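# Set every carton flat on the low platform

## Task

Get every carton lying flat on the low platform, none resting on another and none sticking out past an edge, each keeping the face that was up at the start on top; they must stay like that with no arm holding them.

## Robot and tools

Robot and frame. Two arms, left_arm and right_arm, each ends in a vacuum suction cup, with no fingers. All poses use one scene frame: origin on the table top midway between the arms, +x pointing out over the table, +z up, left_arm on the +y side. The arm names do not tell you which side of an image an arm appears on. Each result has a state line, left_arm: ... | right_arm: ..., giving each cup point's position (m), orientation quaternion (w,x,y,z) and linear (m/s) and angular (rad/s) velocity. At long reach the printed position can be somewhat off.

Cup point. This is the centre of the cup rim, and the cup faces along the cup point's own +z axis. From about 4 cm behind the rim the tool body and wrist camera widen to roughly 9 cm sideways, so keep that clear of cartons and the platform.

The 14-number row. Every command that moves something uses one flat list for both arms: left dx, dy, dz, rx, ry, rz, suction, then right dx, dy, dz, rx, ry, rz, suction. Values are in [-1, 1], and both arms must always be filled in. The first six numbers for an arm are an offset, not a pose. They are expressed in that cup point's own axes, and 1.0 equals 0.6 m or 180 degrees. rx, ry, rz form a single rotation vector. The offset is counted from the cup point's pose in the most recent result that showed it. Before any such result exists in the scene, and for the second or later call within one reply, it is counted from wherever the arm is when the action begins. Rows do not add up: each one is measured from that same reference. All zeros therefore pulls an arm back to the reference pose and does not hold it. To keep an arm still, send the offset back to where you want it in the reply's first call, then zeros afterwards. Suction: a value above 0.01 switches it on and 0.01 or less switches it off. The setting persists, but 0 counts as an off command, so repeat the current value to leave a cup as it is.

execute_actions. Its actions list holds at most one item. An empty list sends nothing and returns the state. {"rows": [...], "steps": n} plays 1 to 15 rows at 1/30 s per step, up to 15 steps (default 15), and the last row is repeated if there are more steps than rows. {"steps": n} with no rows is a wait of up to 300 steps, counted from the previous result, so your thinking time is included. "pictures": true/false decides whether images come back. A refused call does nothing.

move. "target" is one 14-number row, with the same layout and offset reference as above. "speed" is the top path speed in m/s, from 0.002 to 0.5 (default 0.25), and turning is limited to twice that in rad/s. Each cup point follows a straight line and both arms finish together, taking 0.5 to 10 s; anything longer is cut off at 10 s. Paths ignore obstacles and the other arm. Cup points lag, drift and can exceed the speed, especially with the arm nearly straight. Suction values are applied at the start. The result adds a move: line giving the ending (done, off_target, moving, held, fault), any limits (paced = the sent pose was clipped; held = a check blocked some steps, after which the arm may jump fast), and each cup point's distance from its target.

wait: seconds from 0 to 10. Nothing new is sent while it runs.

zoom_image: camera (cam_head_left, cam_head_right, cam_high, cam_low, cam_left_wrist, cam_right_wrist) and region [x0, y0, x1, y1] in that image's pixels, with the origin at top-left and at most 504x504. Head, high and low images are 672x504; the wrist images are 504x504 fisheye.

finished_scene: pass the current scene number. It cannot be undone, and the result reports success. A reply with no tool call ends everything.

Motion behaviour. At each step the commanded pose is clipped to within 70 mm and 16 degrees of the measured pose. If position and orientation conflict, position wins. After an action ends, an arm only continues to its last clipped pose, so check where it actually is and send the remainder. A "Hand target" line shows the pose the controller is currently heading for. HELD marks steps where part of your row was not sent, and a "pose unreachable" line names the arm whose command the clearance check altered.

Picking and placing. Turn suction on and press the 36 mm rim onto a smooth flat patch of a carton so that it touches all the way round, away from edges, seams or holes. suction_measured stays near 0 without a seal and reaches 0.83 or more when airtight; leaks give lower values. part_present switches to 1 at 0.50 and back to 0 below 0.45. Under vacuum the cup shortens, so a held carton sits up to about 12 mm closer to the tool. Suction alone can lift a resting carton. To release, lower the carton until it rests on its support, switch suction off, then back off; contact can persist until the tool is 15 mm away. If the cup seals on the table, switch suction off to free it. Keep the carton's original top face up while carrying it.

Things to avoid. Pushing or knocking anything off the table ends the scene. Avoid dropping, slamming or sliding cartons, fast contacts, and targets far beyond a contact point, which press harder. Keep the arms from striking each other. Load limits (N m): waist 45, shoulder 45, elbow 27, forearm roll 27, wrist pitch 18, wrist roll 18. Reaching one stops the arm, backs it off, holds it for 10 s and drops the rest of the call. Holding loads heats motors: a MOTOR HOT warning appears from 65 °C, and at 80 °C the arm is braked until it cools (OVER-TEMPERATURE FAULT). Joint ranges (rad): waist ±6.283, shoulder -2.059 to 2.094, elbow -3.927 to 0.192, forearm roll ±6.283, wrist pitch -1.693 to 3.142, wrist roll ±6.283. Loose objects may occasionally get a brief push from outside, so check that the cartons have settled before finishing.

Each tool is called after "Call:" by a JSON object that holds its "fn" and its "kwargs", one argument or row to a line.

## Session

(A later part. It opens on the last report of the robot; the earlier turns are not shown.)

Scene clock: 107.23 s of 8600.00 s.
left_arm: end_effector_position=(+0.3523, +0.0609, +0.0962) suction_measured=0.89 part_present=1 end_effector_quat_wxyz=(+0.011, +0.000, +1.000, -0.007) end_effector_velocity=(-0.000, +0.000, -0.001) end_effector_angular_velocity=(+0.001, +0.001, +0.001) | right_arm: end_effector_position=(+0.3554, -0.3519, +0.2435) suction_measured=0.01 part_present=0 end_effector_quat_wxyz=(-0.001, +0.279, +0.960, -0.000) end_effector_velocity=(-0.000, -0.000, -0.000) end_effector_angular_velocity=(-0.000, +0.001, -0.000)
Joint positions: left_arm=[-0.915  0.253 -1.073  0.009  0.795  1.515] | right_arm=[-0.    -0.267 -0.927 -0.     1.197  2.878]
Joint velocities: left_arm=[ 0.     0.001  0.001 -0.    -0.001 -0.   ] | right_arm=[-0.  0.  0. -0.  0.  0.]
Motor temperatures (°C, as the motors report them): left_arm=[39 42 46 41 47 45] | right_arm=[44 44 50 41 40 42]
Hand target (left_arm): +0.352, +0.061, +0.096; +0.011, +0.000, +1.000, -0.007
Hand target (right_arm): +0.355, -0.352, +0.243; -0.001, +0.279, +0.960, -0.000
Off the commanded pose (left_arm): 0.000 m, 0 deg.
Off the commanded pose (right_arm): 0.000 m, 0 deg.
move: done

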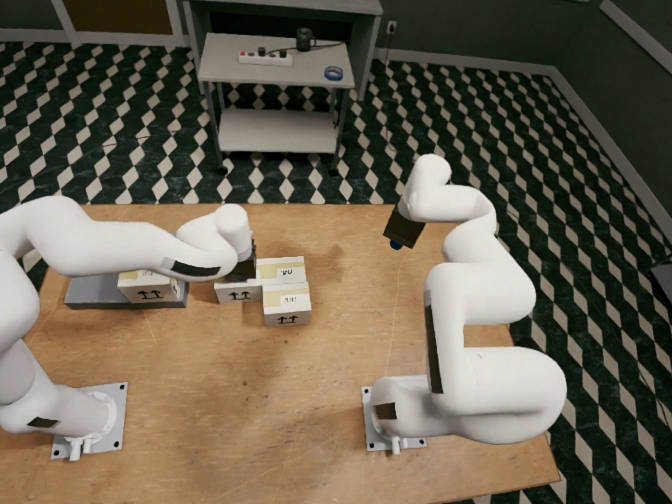

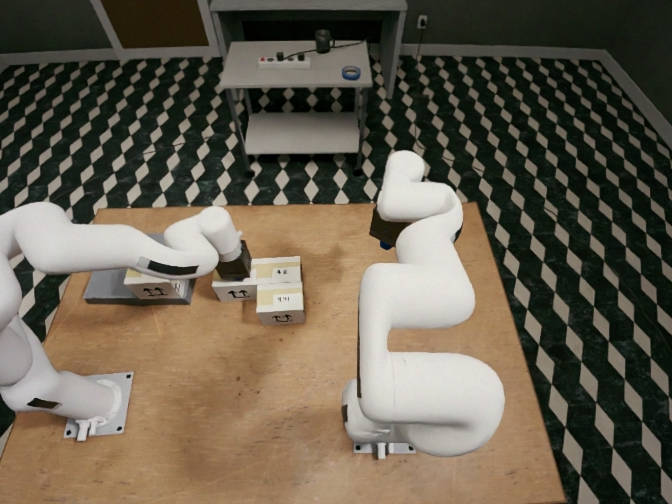

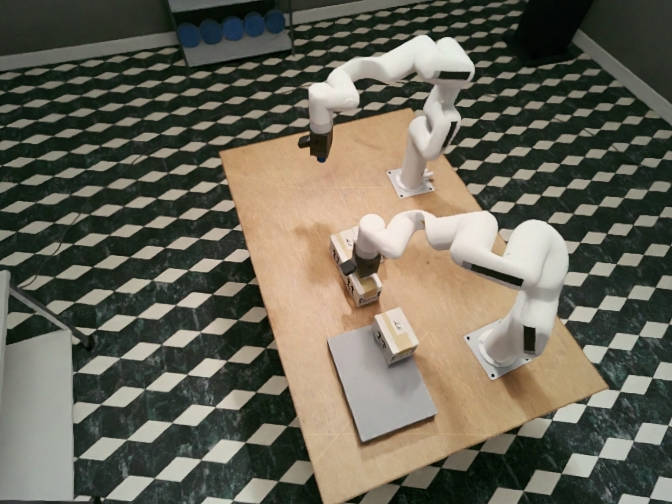

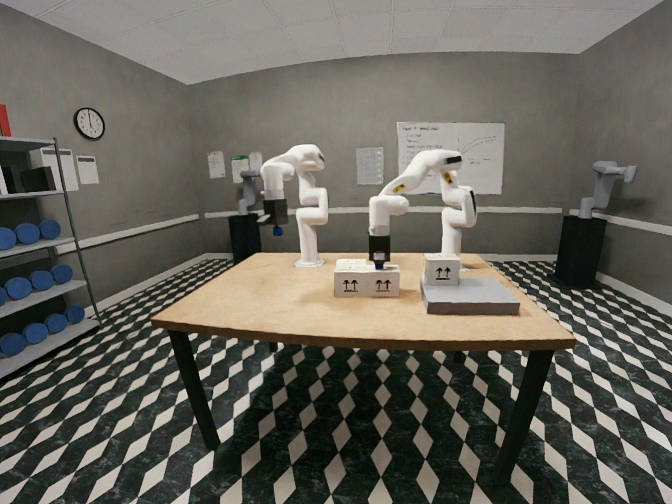

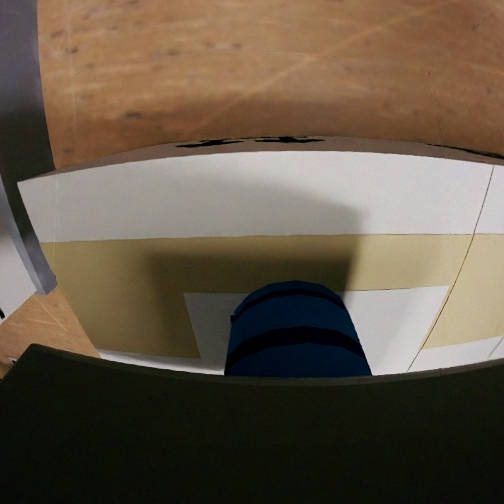

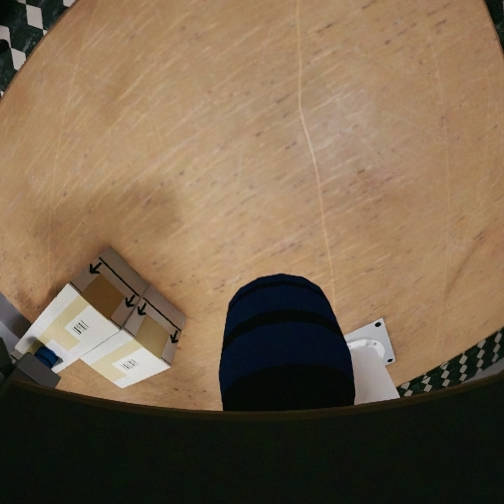

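Call:
{"fn": "move", "kwargs": {
  "target": [0,0,-0.25,0,0,0,1,0,0,0,0,0,0,0],
  "speed": 0.15
}}

Call:
{"fn": "move", "kwargs": {
  "target": [-0.15,0.385,0,0,0,0,1,0,0,0,0,0,0,0],
  "speed": 0.2
}}

Call:
{"fn": "move", "kwargs": {
  "target": [0,0,0.15,0,0,0,1,0,0,0,0,0,0,0],
  "speed": 0.1
}}

Call:
{"fn": "zoom_image", "kwargs": {
  "camera": "cam_high",
  "region": [300, 270, 480, 450]
}}

Call:
{"fn": "zoom_image", "kwargs": {
  "camera": "cam_low",
  "region": [390, 220, 550, 330]
}}

Scene clock: 118.50 s of 8600.00 s.
left_arm: end_effector_position=(+0.3496, +0.0634, +0.2455) suction_measured=0.90 part_present=1 end_effector_quat_wxyz=(+0.011, -0.001, +1.000, -0.006) end_effector_velocity=(+0.002, -0.003, +0.008) end_effector_angular_velocity=(-0.013, -0.012, -0.000) | right_arm: end_effector_position=(+0.3554, -0.3519, +0.2435) suction_measured=0.01 part_present=0 end_effector_quat_wxyz=(-0.001, +0.279, +0.960, -0.000) end_effector_velocity=(-0.000, +0.000, +0.000) end_effector_angular_velocity=(+0.000, +0.000, +0.000)
Joint positions: left_arm=[-0.917  0.076 -1.296  0.008  1.196  1.515] | right_arm=[-0.    -0.267 -0.927 -0.     1.197  2.878]
Joint velocities: left_arm=[-0.    -0.007 -0.011 -0.    -0.     0.   ] | right_arm=[-0.    -0.    -0.     0.     0.    -0.001]
Motor temperatures (°C, as the motors report them): left_arm=[39 42 47 41 47 45] | right_arm=[44 44 50 41 40 42]
Hand target (left_arm): +0.350, +0.063, +0.246; +0.011, -0.001, +1.000, -0.007
Hand target (right_arm): +0.355, -0.352, +0.243; -0.001, +0.279, +0.960, -0.000
Off the commanded pose (left_arm): 0.001 m, 0 deg.
Off the commanded pose (right_arm): 0.000 m, 0 deg.
After step 90, 6.83 s passed at rest.
move: done

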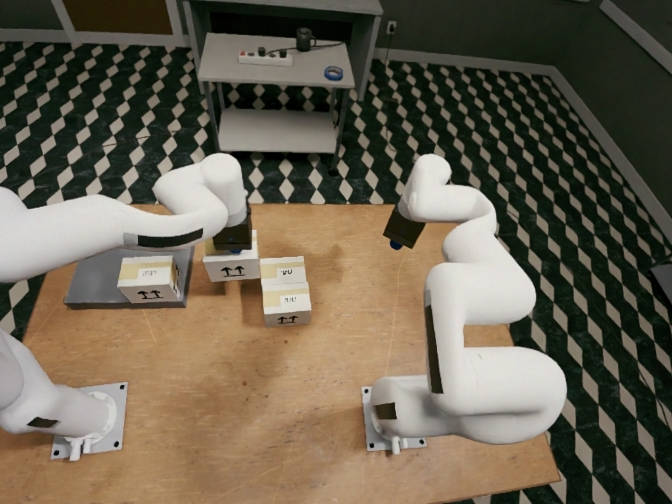

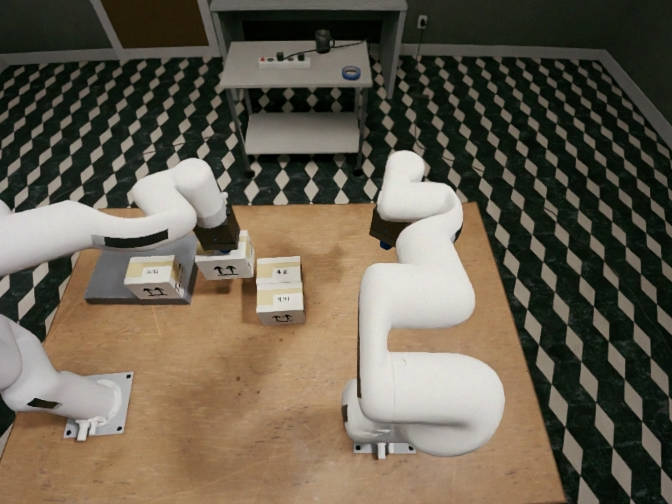

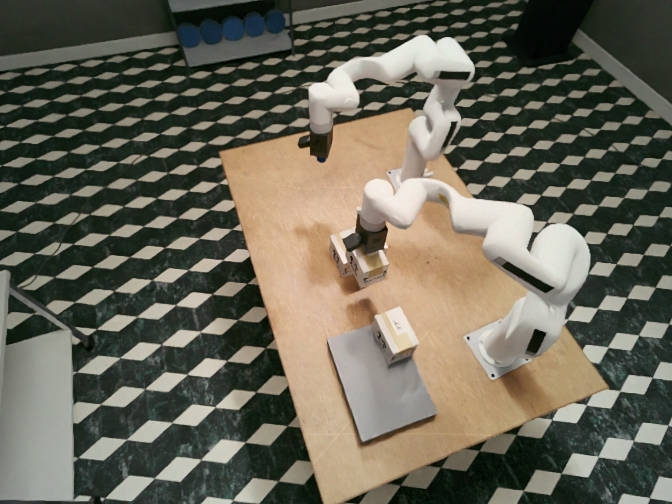

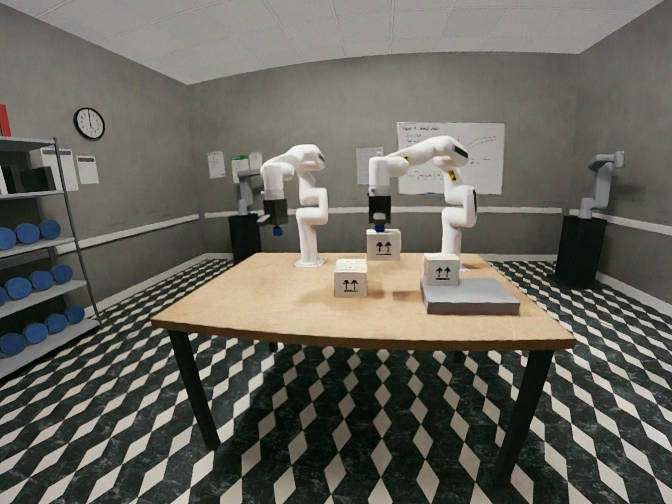

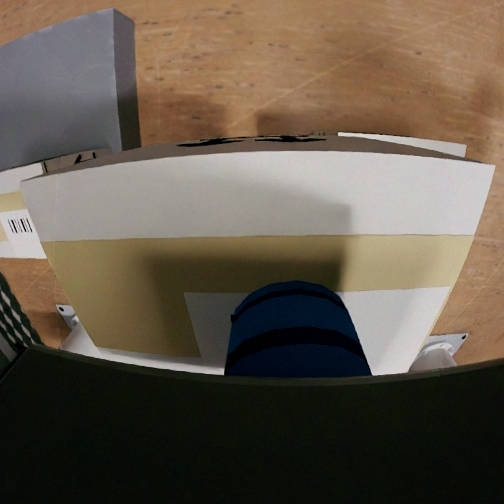

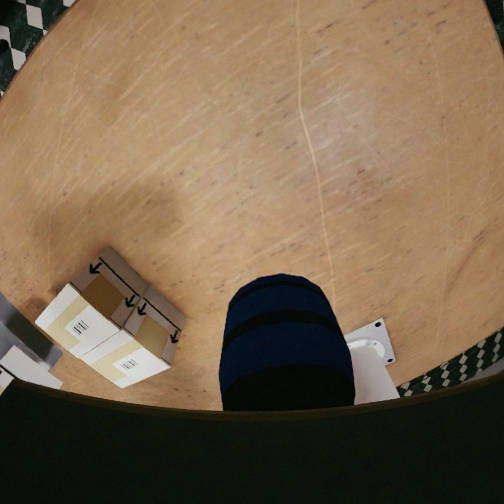

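Scene clock: 120.13 s of 8600.00 s.
left_arm: end_effector_position=(+0.4396, +0.2949, +0.2446) suction_measured=0.90 part_present=1 end_effector_quat_wxyz=(+0.011, -0.000, +1.000, -0.004) end_effector_velocity=(+0.001, +0.002, -0.000) end_effector_angular_velocity=(-0.000, +0.001, +0.000) | right_arm: end_effector_position=(+0.3554, -0.3519, +0.2435) suction_measured=0.01 part_present=0 end_effector_quat_wxyz=(-0.001, +0.279, +0.960, -0.000) end_effector_velocity=(-0.000, -0.000, -0.000) end_effector_angular_velocity=(-0.000, +0.001, -0.000)
Joint positions: left_arm=[-0.4   -0.103 -1.088 -0.001  1.168  2.036] | right_arm=[-0.    -0.267 -0.927 -0.     1.197  2.878]
Joint velocities: left_arm=[ 0.005  0.002 -0.001 -0.001  0.     0.005] | right_arm=[-0.  0.  0. -0.  0.  0.]
Motor temperatures (°C, as the motors report them): left_arm=[39 42 47 41 47 45] | right_arm=[44 44 50 41 40 42]
Hand target (left_arm): +0.440, +0.295, +0.245; +0.011, -0.000, +1.000, -0.004
Hand target (right_arm): +0.355, -0.352, +0.243; -0.001, +0.279, +0.960, -0.000
Off the commanded pose (left_arm): 0.001 m, 0 deg.
Off the commanded pose (right_arm): 0.000 m, 0 deg.
move: done

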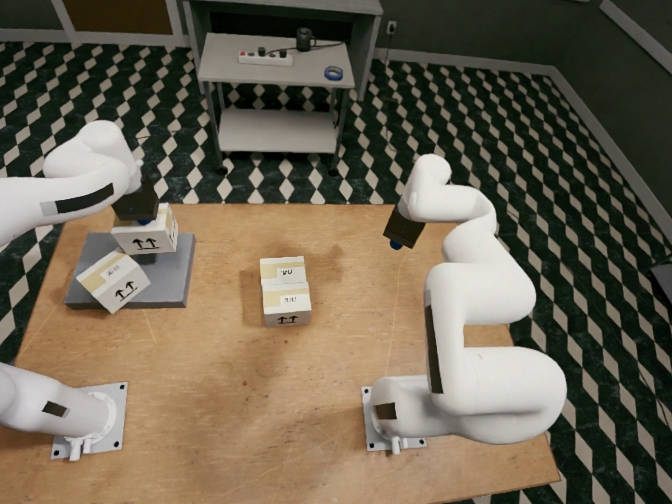

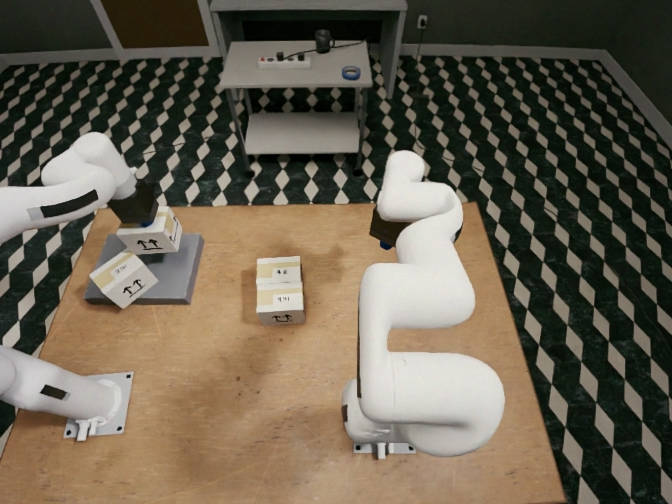

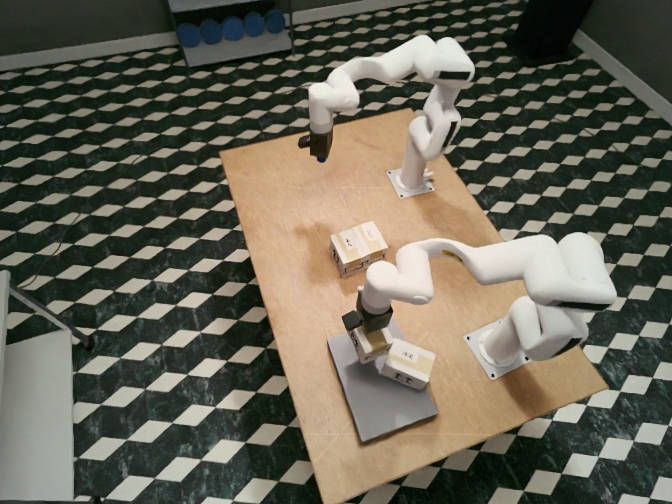

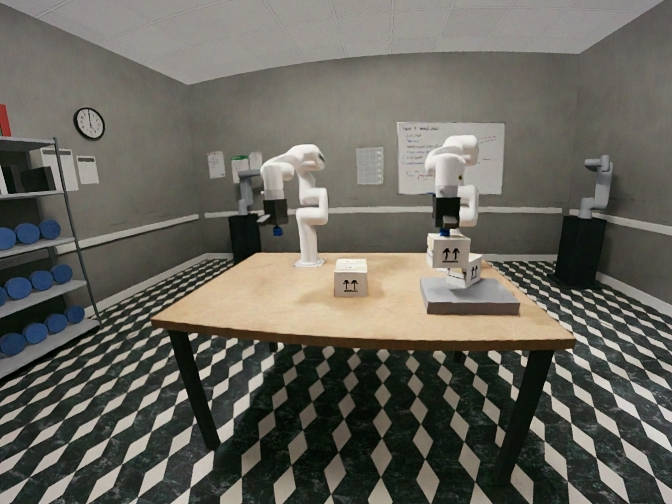

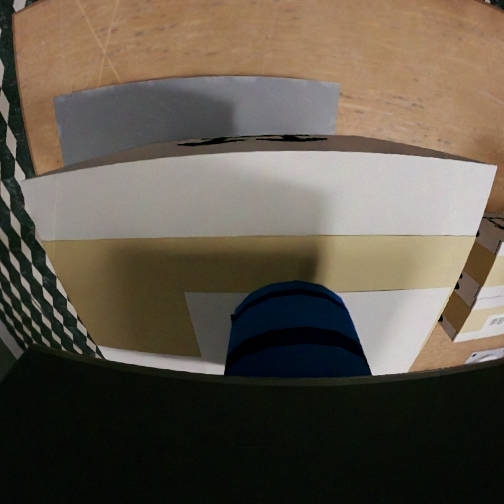

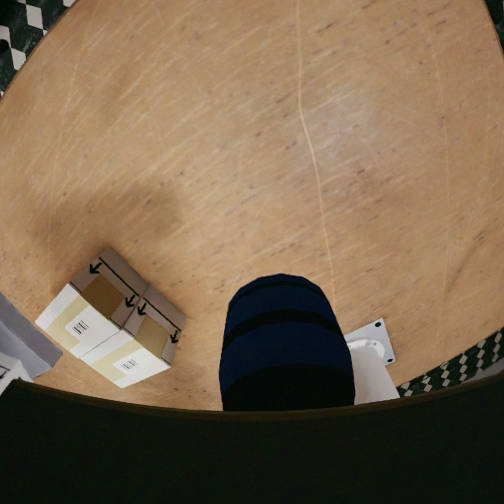

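Scene clock: 121.40 s of 8600.00 s.
left_arm: end_effector_position=(+0.4411, +0.2940, +0.1547) suction_measured=0.90 part_present=1 end_effector_quat_wxyz=(+0.011, +0.000, +1.000, -0.004) end_effector_velocity=(+0.002, -0.001, +0.002) end_effector_angular_velocity=(-0.003, -0.009, -0.001) | right_arm: end_effector_position=(+0.3554, -0.3519, +0.2435) suction_measured=0.01 part_present=0 end_effector_quat_wxyz=(-0.001, +0.279, +0.960, -0.000) end_effector_velocity=(-0.000, -0.000, +0.000) end_effector_angular_velocity=(-0.000, -0.000, -0.000)
Joint positions: left_arm=[-0.4   -0.009 -0.926 -0.001  0.911  2.037] | right_arm=[-0.    -0.267 -0.927 -0.     1.197  2.878]
Joint velocities: left_arm=[-0.001 -0.001 -0.002 -0.    -0.006  0.   ] | right_arm=[ 0.    -0.001 -0.    -0.     0.001  0.   ]
Motor temperatures (°C, as the motors report them): left_arm=[39 42 47 41 47 45] | right_arm=[44 44 50 41 40 42]
Hand target (left_arm): +0.441, +0.294, +0.155; +0.011, +0.000, +1.000, -0.004
Hand target (right_arm): +0.355, -0.352, +0.243; -0.001, +0.279, +0.960, -0.000
Off the commanded pose (left_arm): 0.001 m, 0 deg.
Off the commanded pose (right_arm): 0.000 m, 0 deg.
move: done

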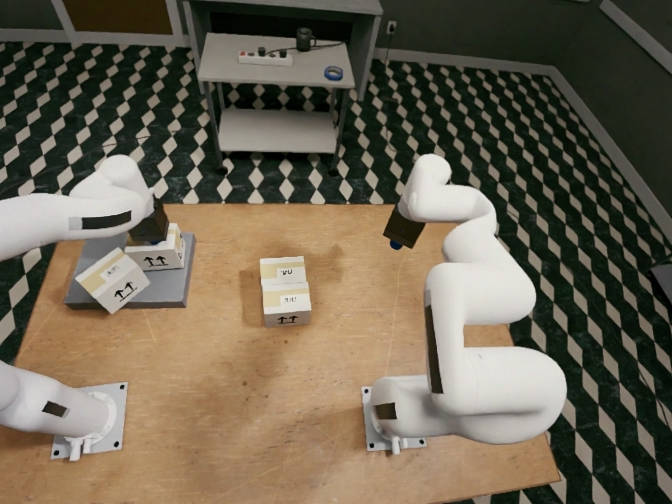

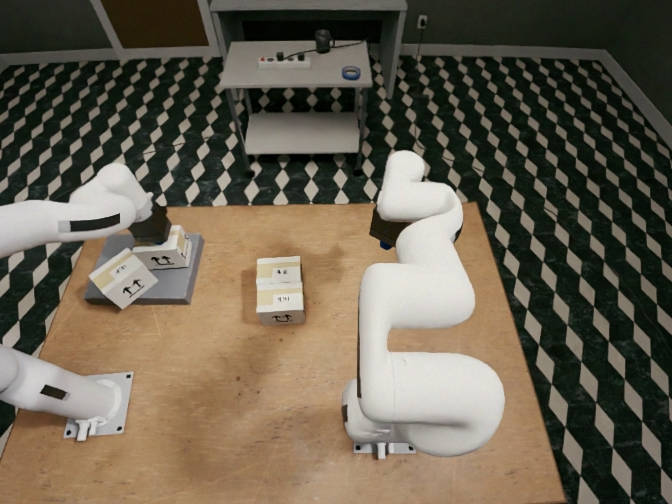

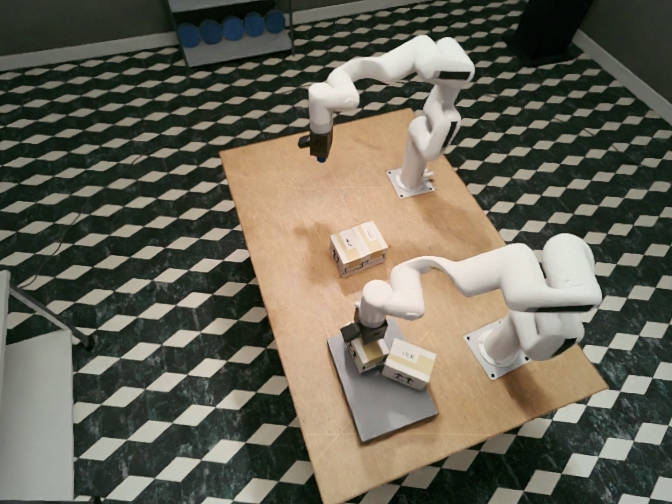

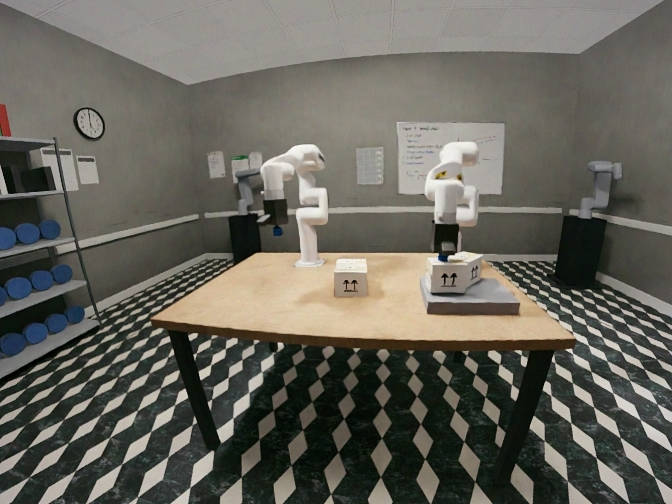

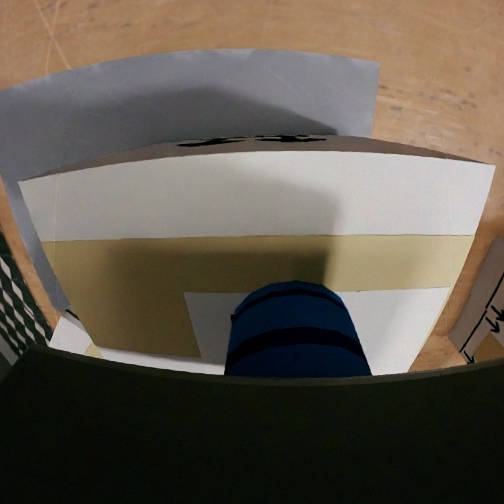

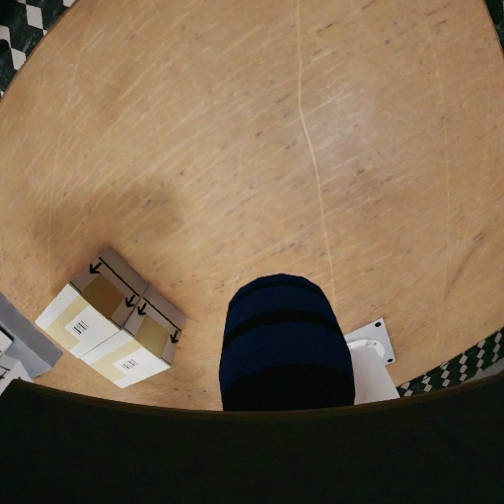

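Region (300, 270, 480, 450) of cam_high's 672x504 image, scaled by 2.800, with more detail than that image has.

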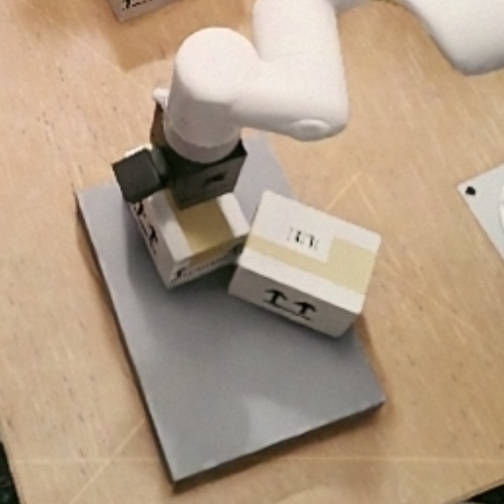

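Region (390, 220, 550, 330) of cam_low's 672x504 image, scaled by 3.150, with more detail than that image has; it fills the top 346 rows of this view, and the rest is white.

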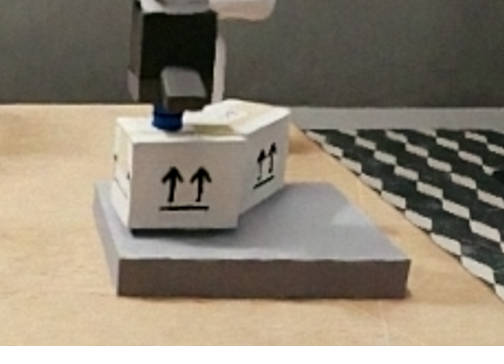

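Call:
{"fn": "move", "kwargs": {
  "target": [-0.05,0,0,0,0,0,1,0,0,0,0,0,0,0],
  "speed": 0.05
}}

Call:
{"fn": "move", "kwargs": {
  "target": [0,0,0.025,0,0,0,1,0,0,0,0,0,0,0],
  "speed": 0.03
}}

Call:
{"fn": "zoom_image", "kwargs": {
  "camera": "cam_high",
  "region": [300, 270, 480, 450]
}}

Call:
{"fn": "zoom_image", "kwargs": {
  "camera": "cam_head_left",
  "region": [40, 200, 240, 340]
}}

Scene clock: 126.47 s of 8600.00 s.
left_arm: end_effector_position=(+0.4710, +0.2940, +0.1551) suction_measured=0.90 part_present=1 end_effector_quat_wxyz=(+0.011, +0.000, +1.000, -0.004) end_effector_velocity=(+0.001, -0.000, +0.001) end_effector_angular_velocity=(-0.001, -0.002, -0.000) | right_arm: end_effector_position=(+0.3554, -0.3519, +0.2435) suction_measured=0.01 part_present=0 end_effector_quat_wxyz=(-0.001, +0.279, +0.960, -0.000) end_effector_velocity=(+0.000, -0.000, +0.000) end_effector_angular_velocity=(+0.000, -0.001, -0.001)
Joint positions: left_arm=[-0.381  0.082 -1.036 -0.002  0.931  2.056] | right_arm=[-0.    -0.267 -0.927 -0.     1.197  2.878]
Joint velocities: left_arm=[ 0.     0.001 -0.003 -0.     0.     0.001] | right_arm=[-0.    -0.     0.     0.    -0.     0.001]
Motor temperatures (°C, as the motors report them): left_arm=[39 42 48 41 47 45] | right_arm=[44 44 50 41 40 42]
Hand target (left_arm): +0.471, +0.294, +0.155; +0.011, +0.000, +1.000, -0.004
Hand target (right_arm): +0.355, -0.352, +0.243; -0.001, +0.279, +0.960, -0.000
Off the commanded pose (left_arm): 0.000 m, 0 deg.
Off the commanded pose (right_arm): 0.000 m, 0 deg.
After step 90, 1.17 s passed at rest.
move: done

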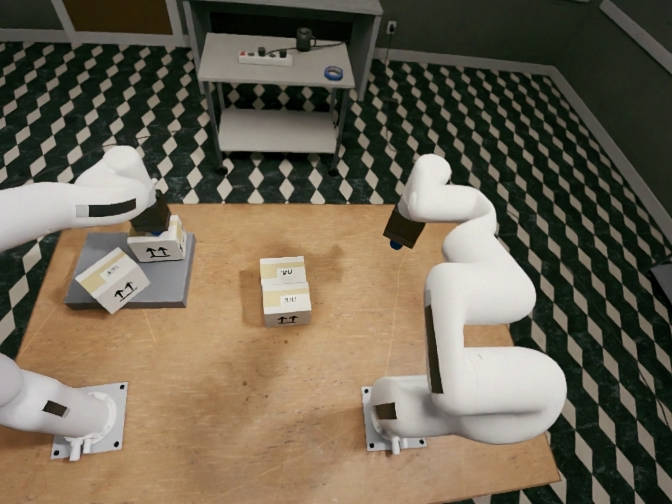

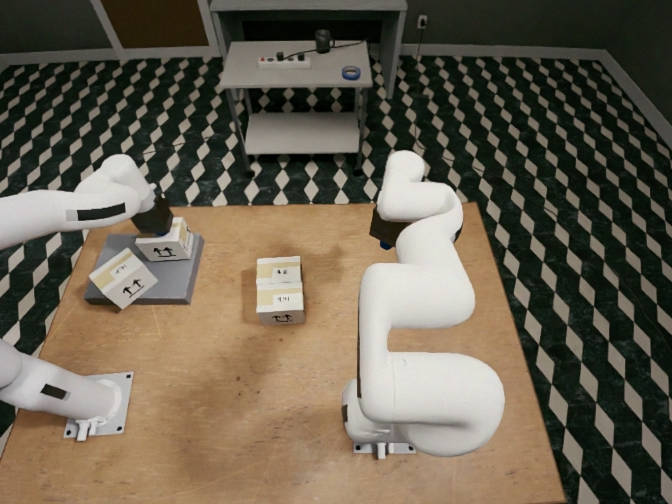

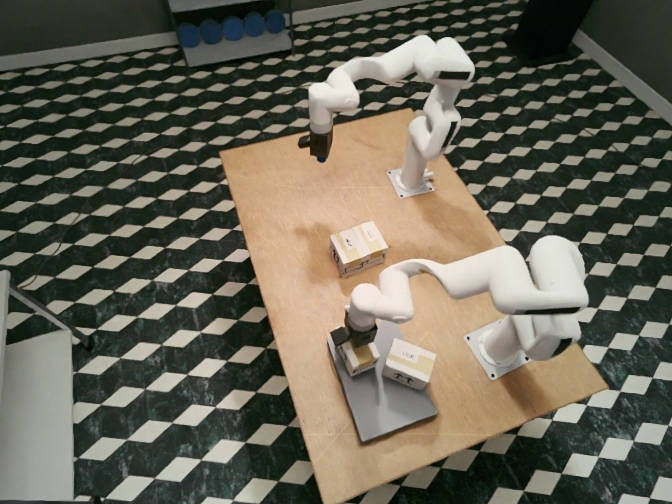

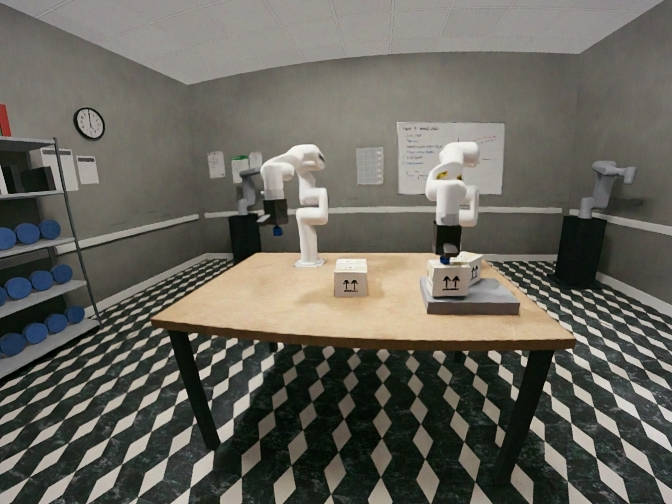

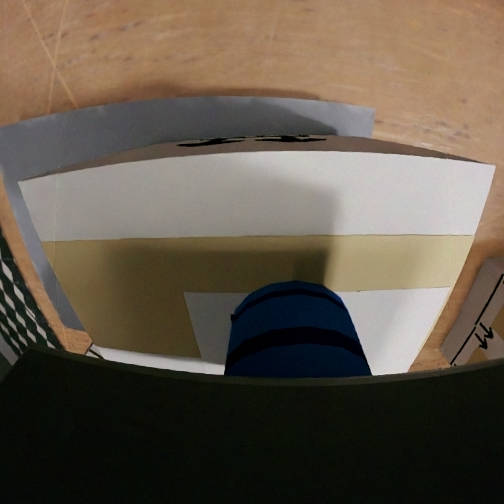

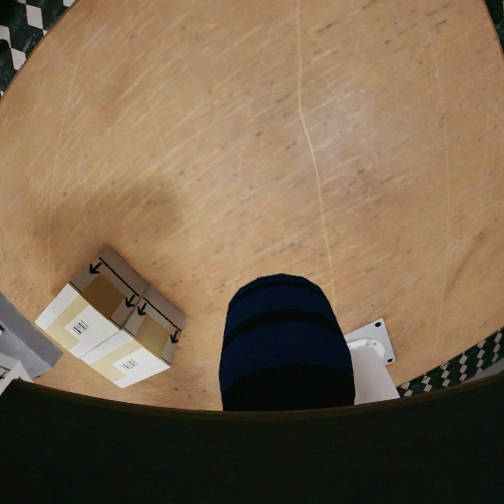

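Scene clock: 127.20 s of 8600.00 s.
left_arm: end_effector_position=(+0.4728, +0.2934, +0.1432) suction_measured=0.90 part_present=1 end_effector_quat_wxyz=(+0.014, +0.000, +1.000, -0.005) end_effector_velocity=(-0.000, -0.000, -0.002) end_effector_angular_velocity=(-0.000, -0.000, -0.001) | right_arm: end_effector_position=(+0.3554, -0.3519, +0.2435) suction_measured=0.01 part_present=0 end_effector_quat_wxyz=(-0.001, +0.279, +0.960, -0.000) end_effector_velocity=(-0.000, +0.000, -0.000) end_effector_angular_velocity=(-0.000, +0.000, -0.000)
Joint positions: left_arm=[-0.381  0.101 -1.021 -0.002  0.891  2.056] | right_arm=[-0.    -0.267 -0.927 -0.     1.197  2.878]
Joint velocities: left_arm=[-0.     0.003  0.003  0.    -0.007  0.   ] | right_arm=[ 0.  0. -0. -0.  0.  0.]
Motor temperatures (°C, as the motors report them): left_arm=[39 42 48 41 47 45] | right_arm=[44 44 50 41 40 42]
Hand target (left_arm): +0.471, +0.294, +0.140; +0.011, +0.000, +1.000, -0.004
Hand target (right_arm): +0.355, -0.352, +0.243; -0.001, +0.279, +0.960, -0.000
Off the commanded pose (left_arm): 0.003 m, 0 deg.
Off the commanded pose (right_arm): 0.000 m, 0 deg.
move: done

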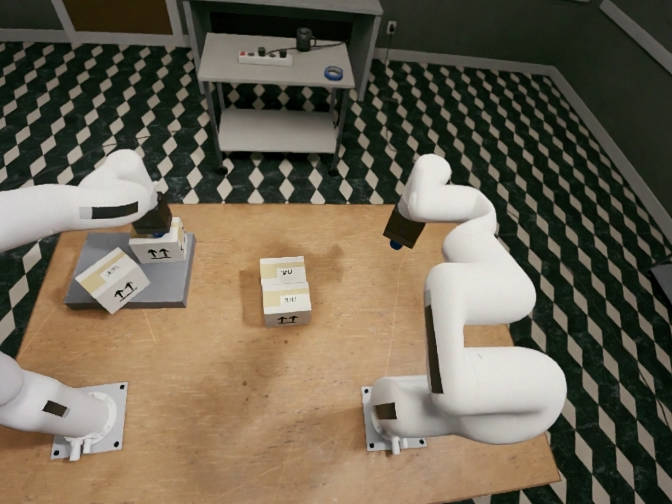

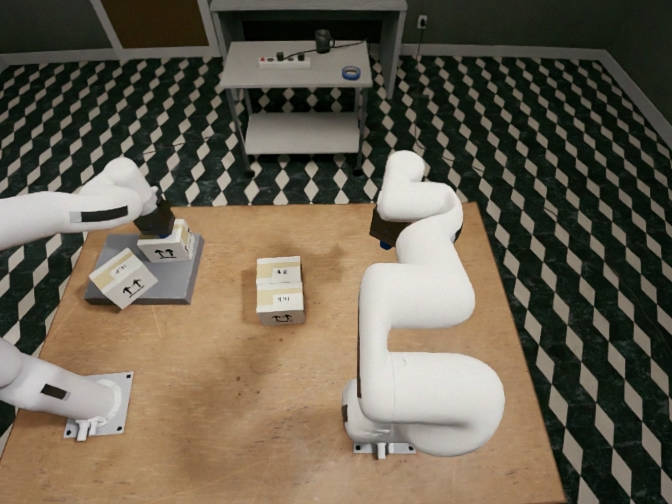

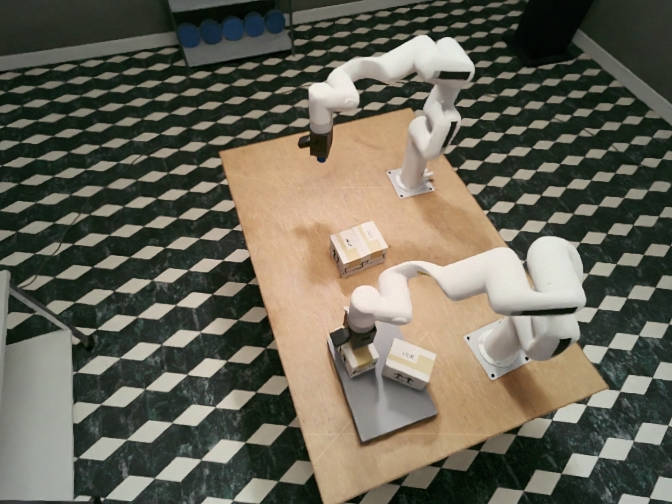

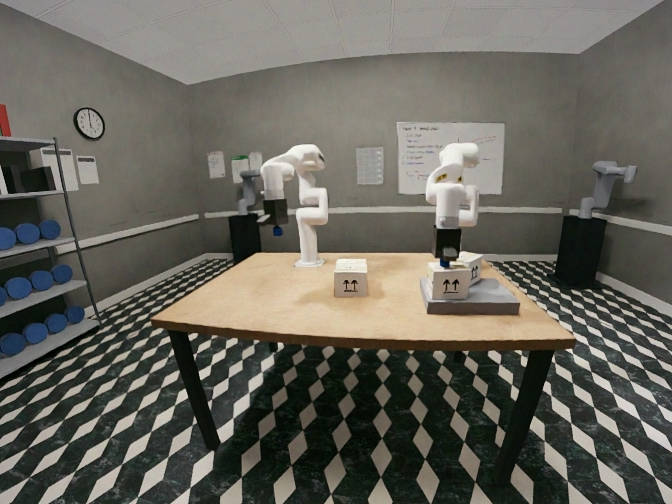

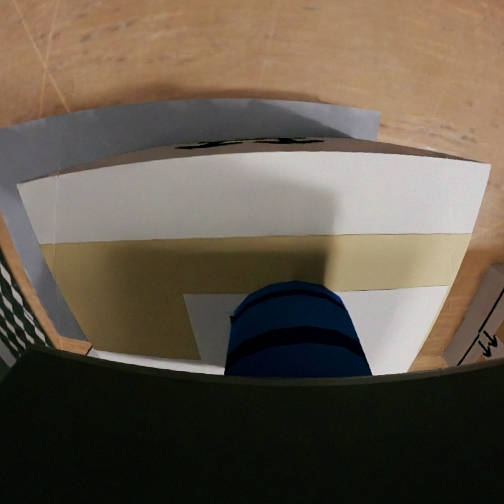

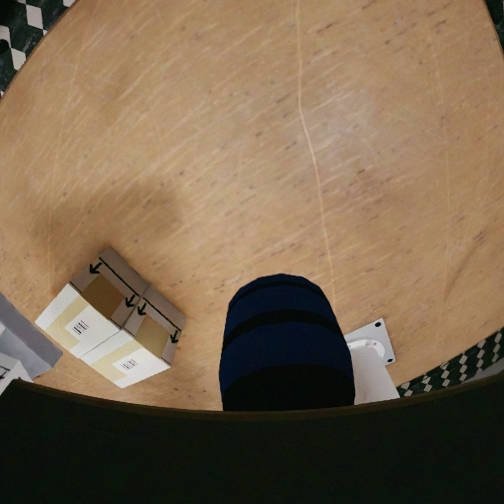

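Region (300, 270, 480, 450) of cam_high's 672x504 image, scaled by 2.800, with more detail than that image has.

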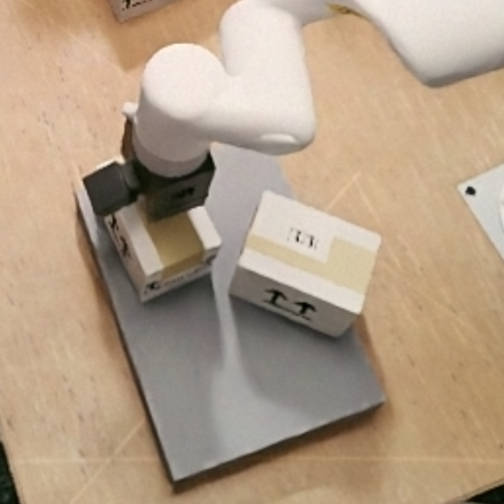

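Region (40, 200, 240, 340) of cam_head_left's 672x504 image, scaled by 2.520, with more detail than that image has; it fills the top 353 rows of this view, and the rest is white.

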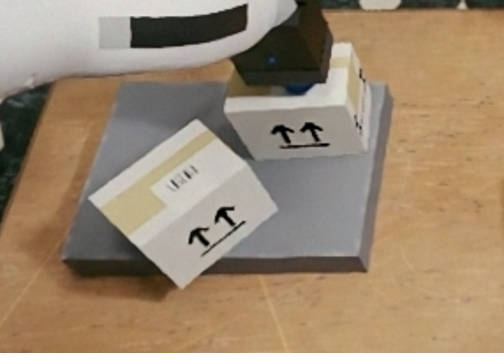

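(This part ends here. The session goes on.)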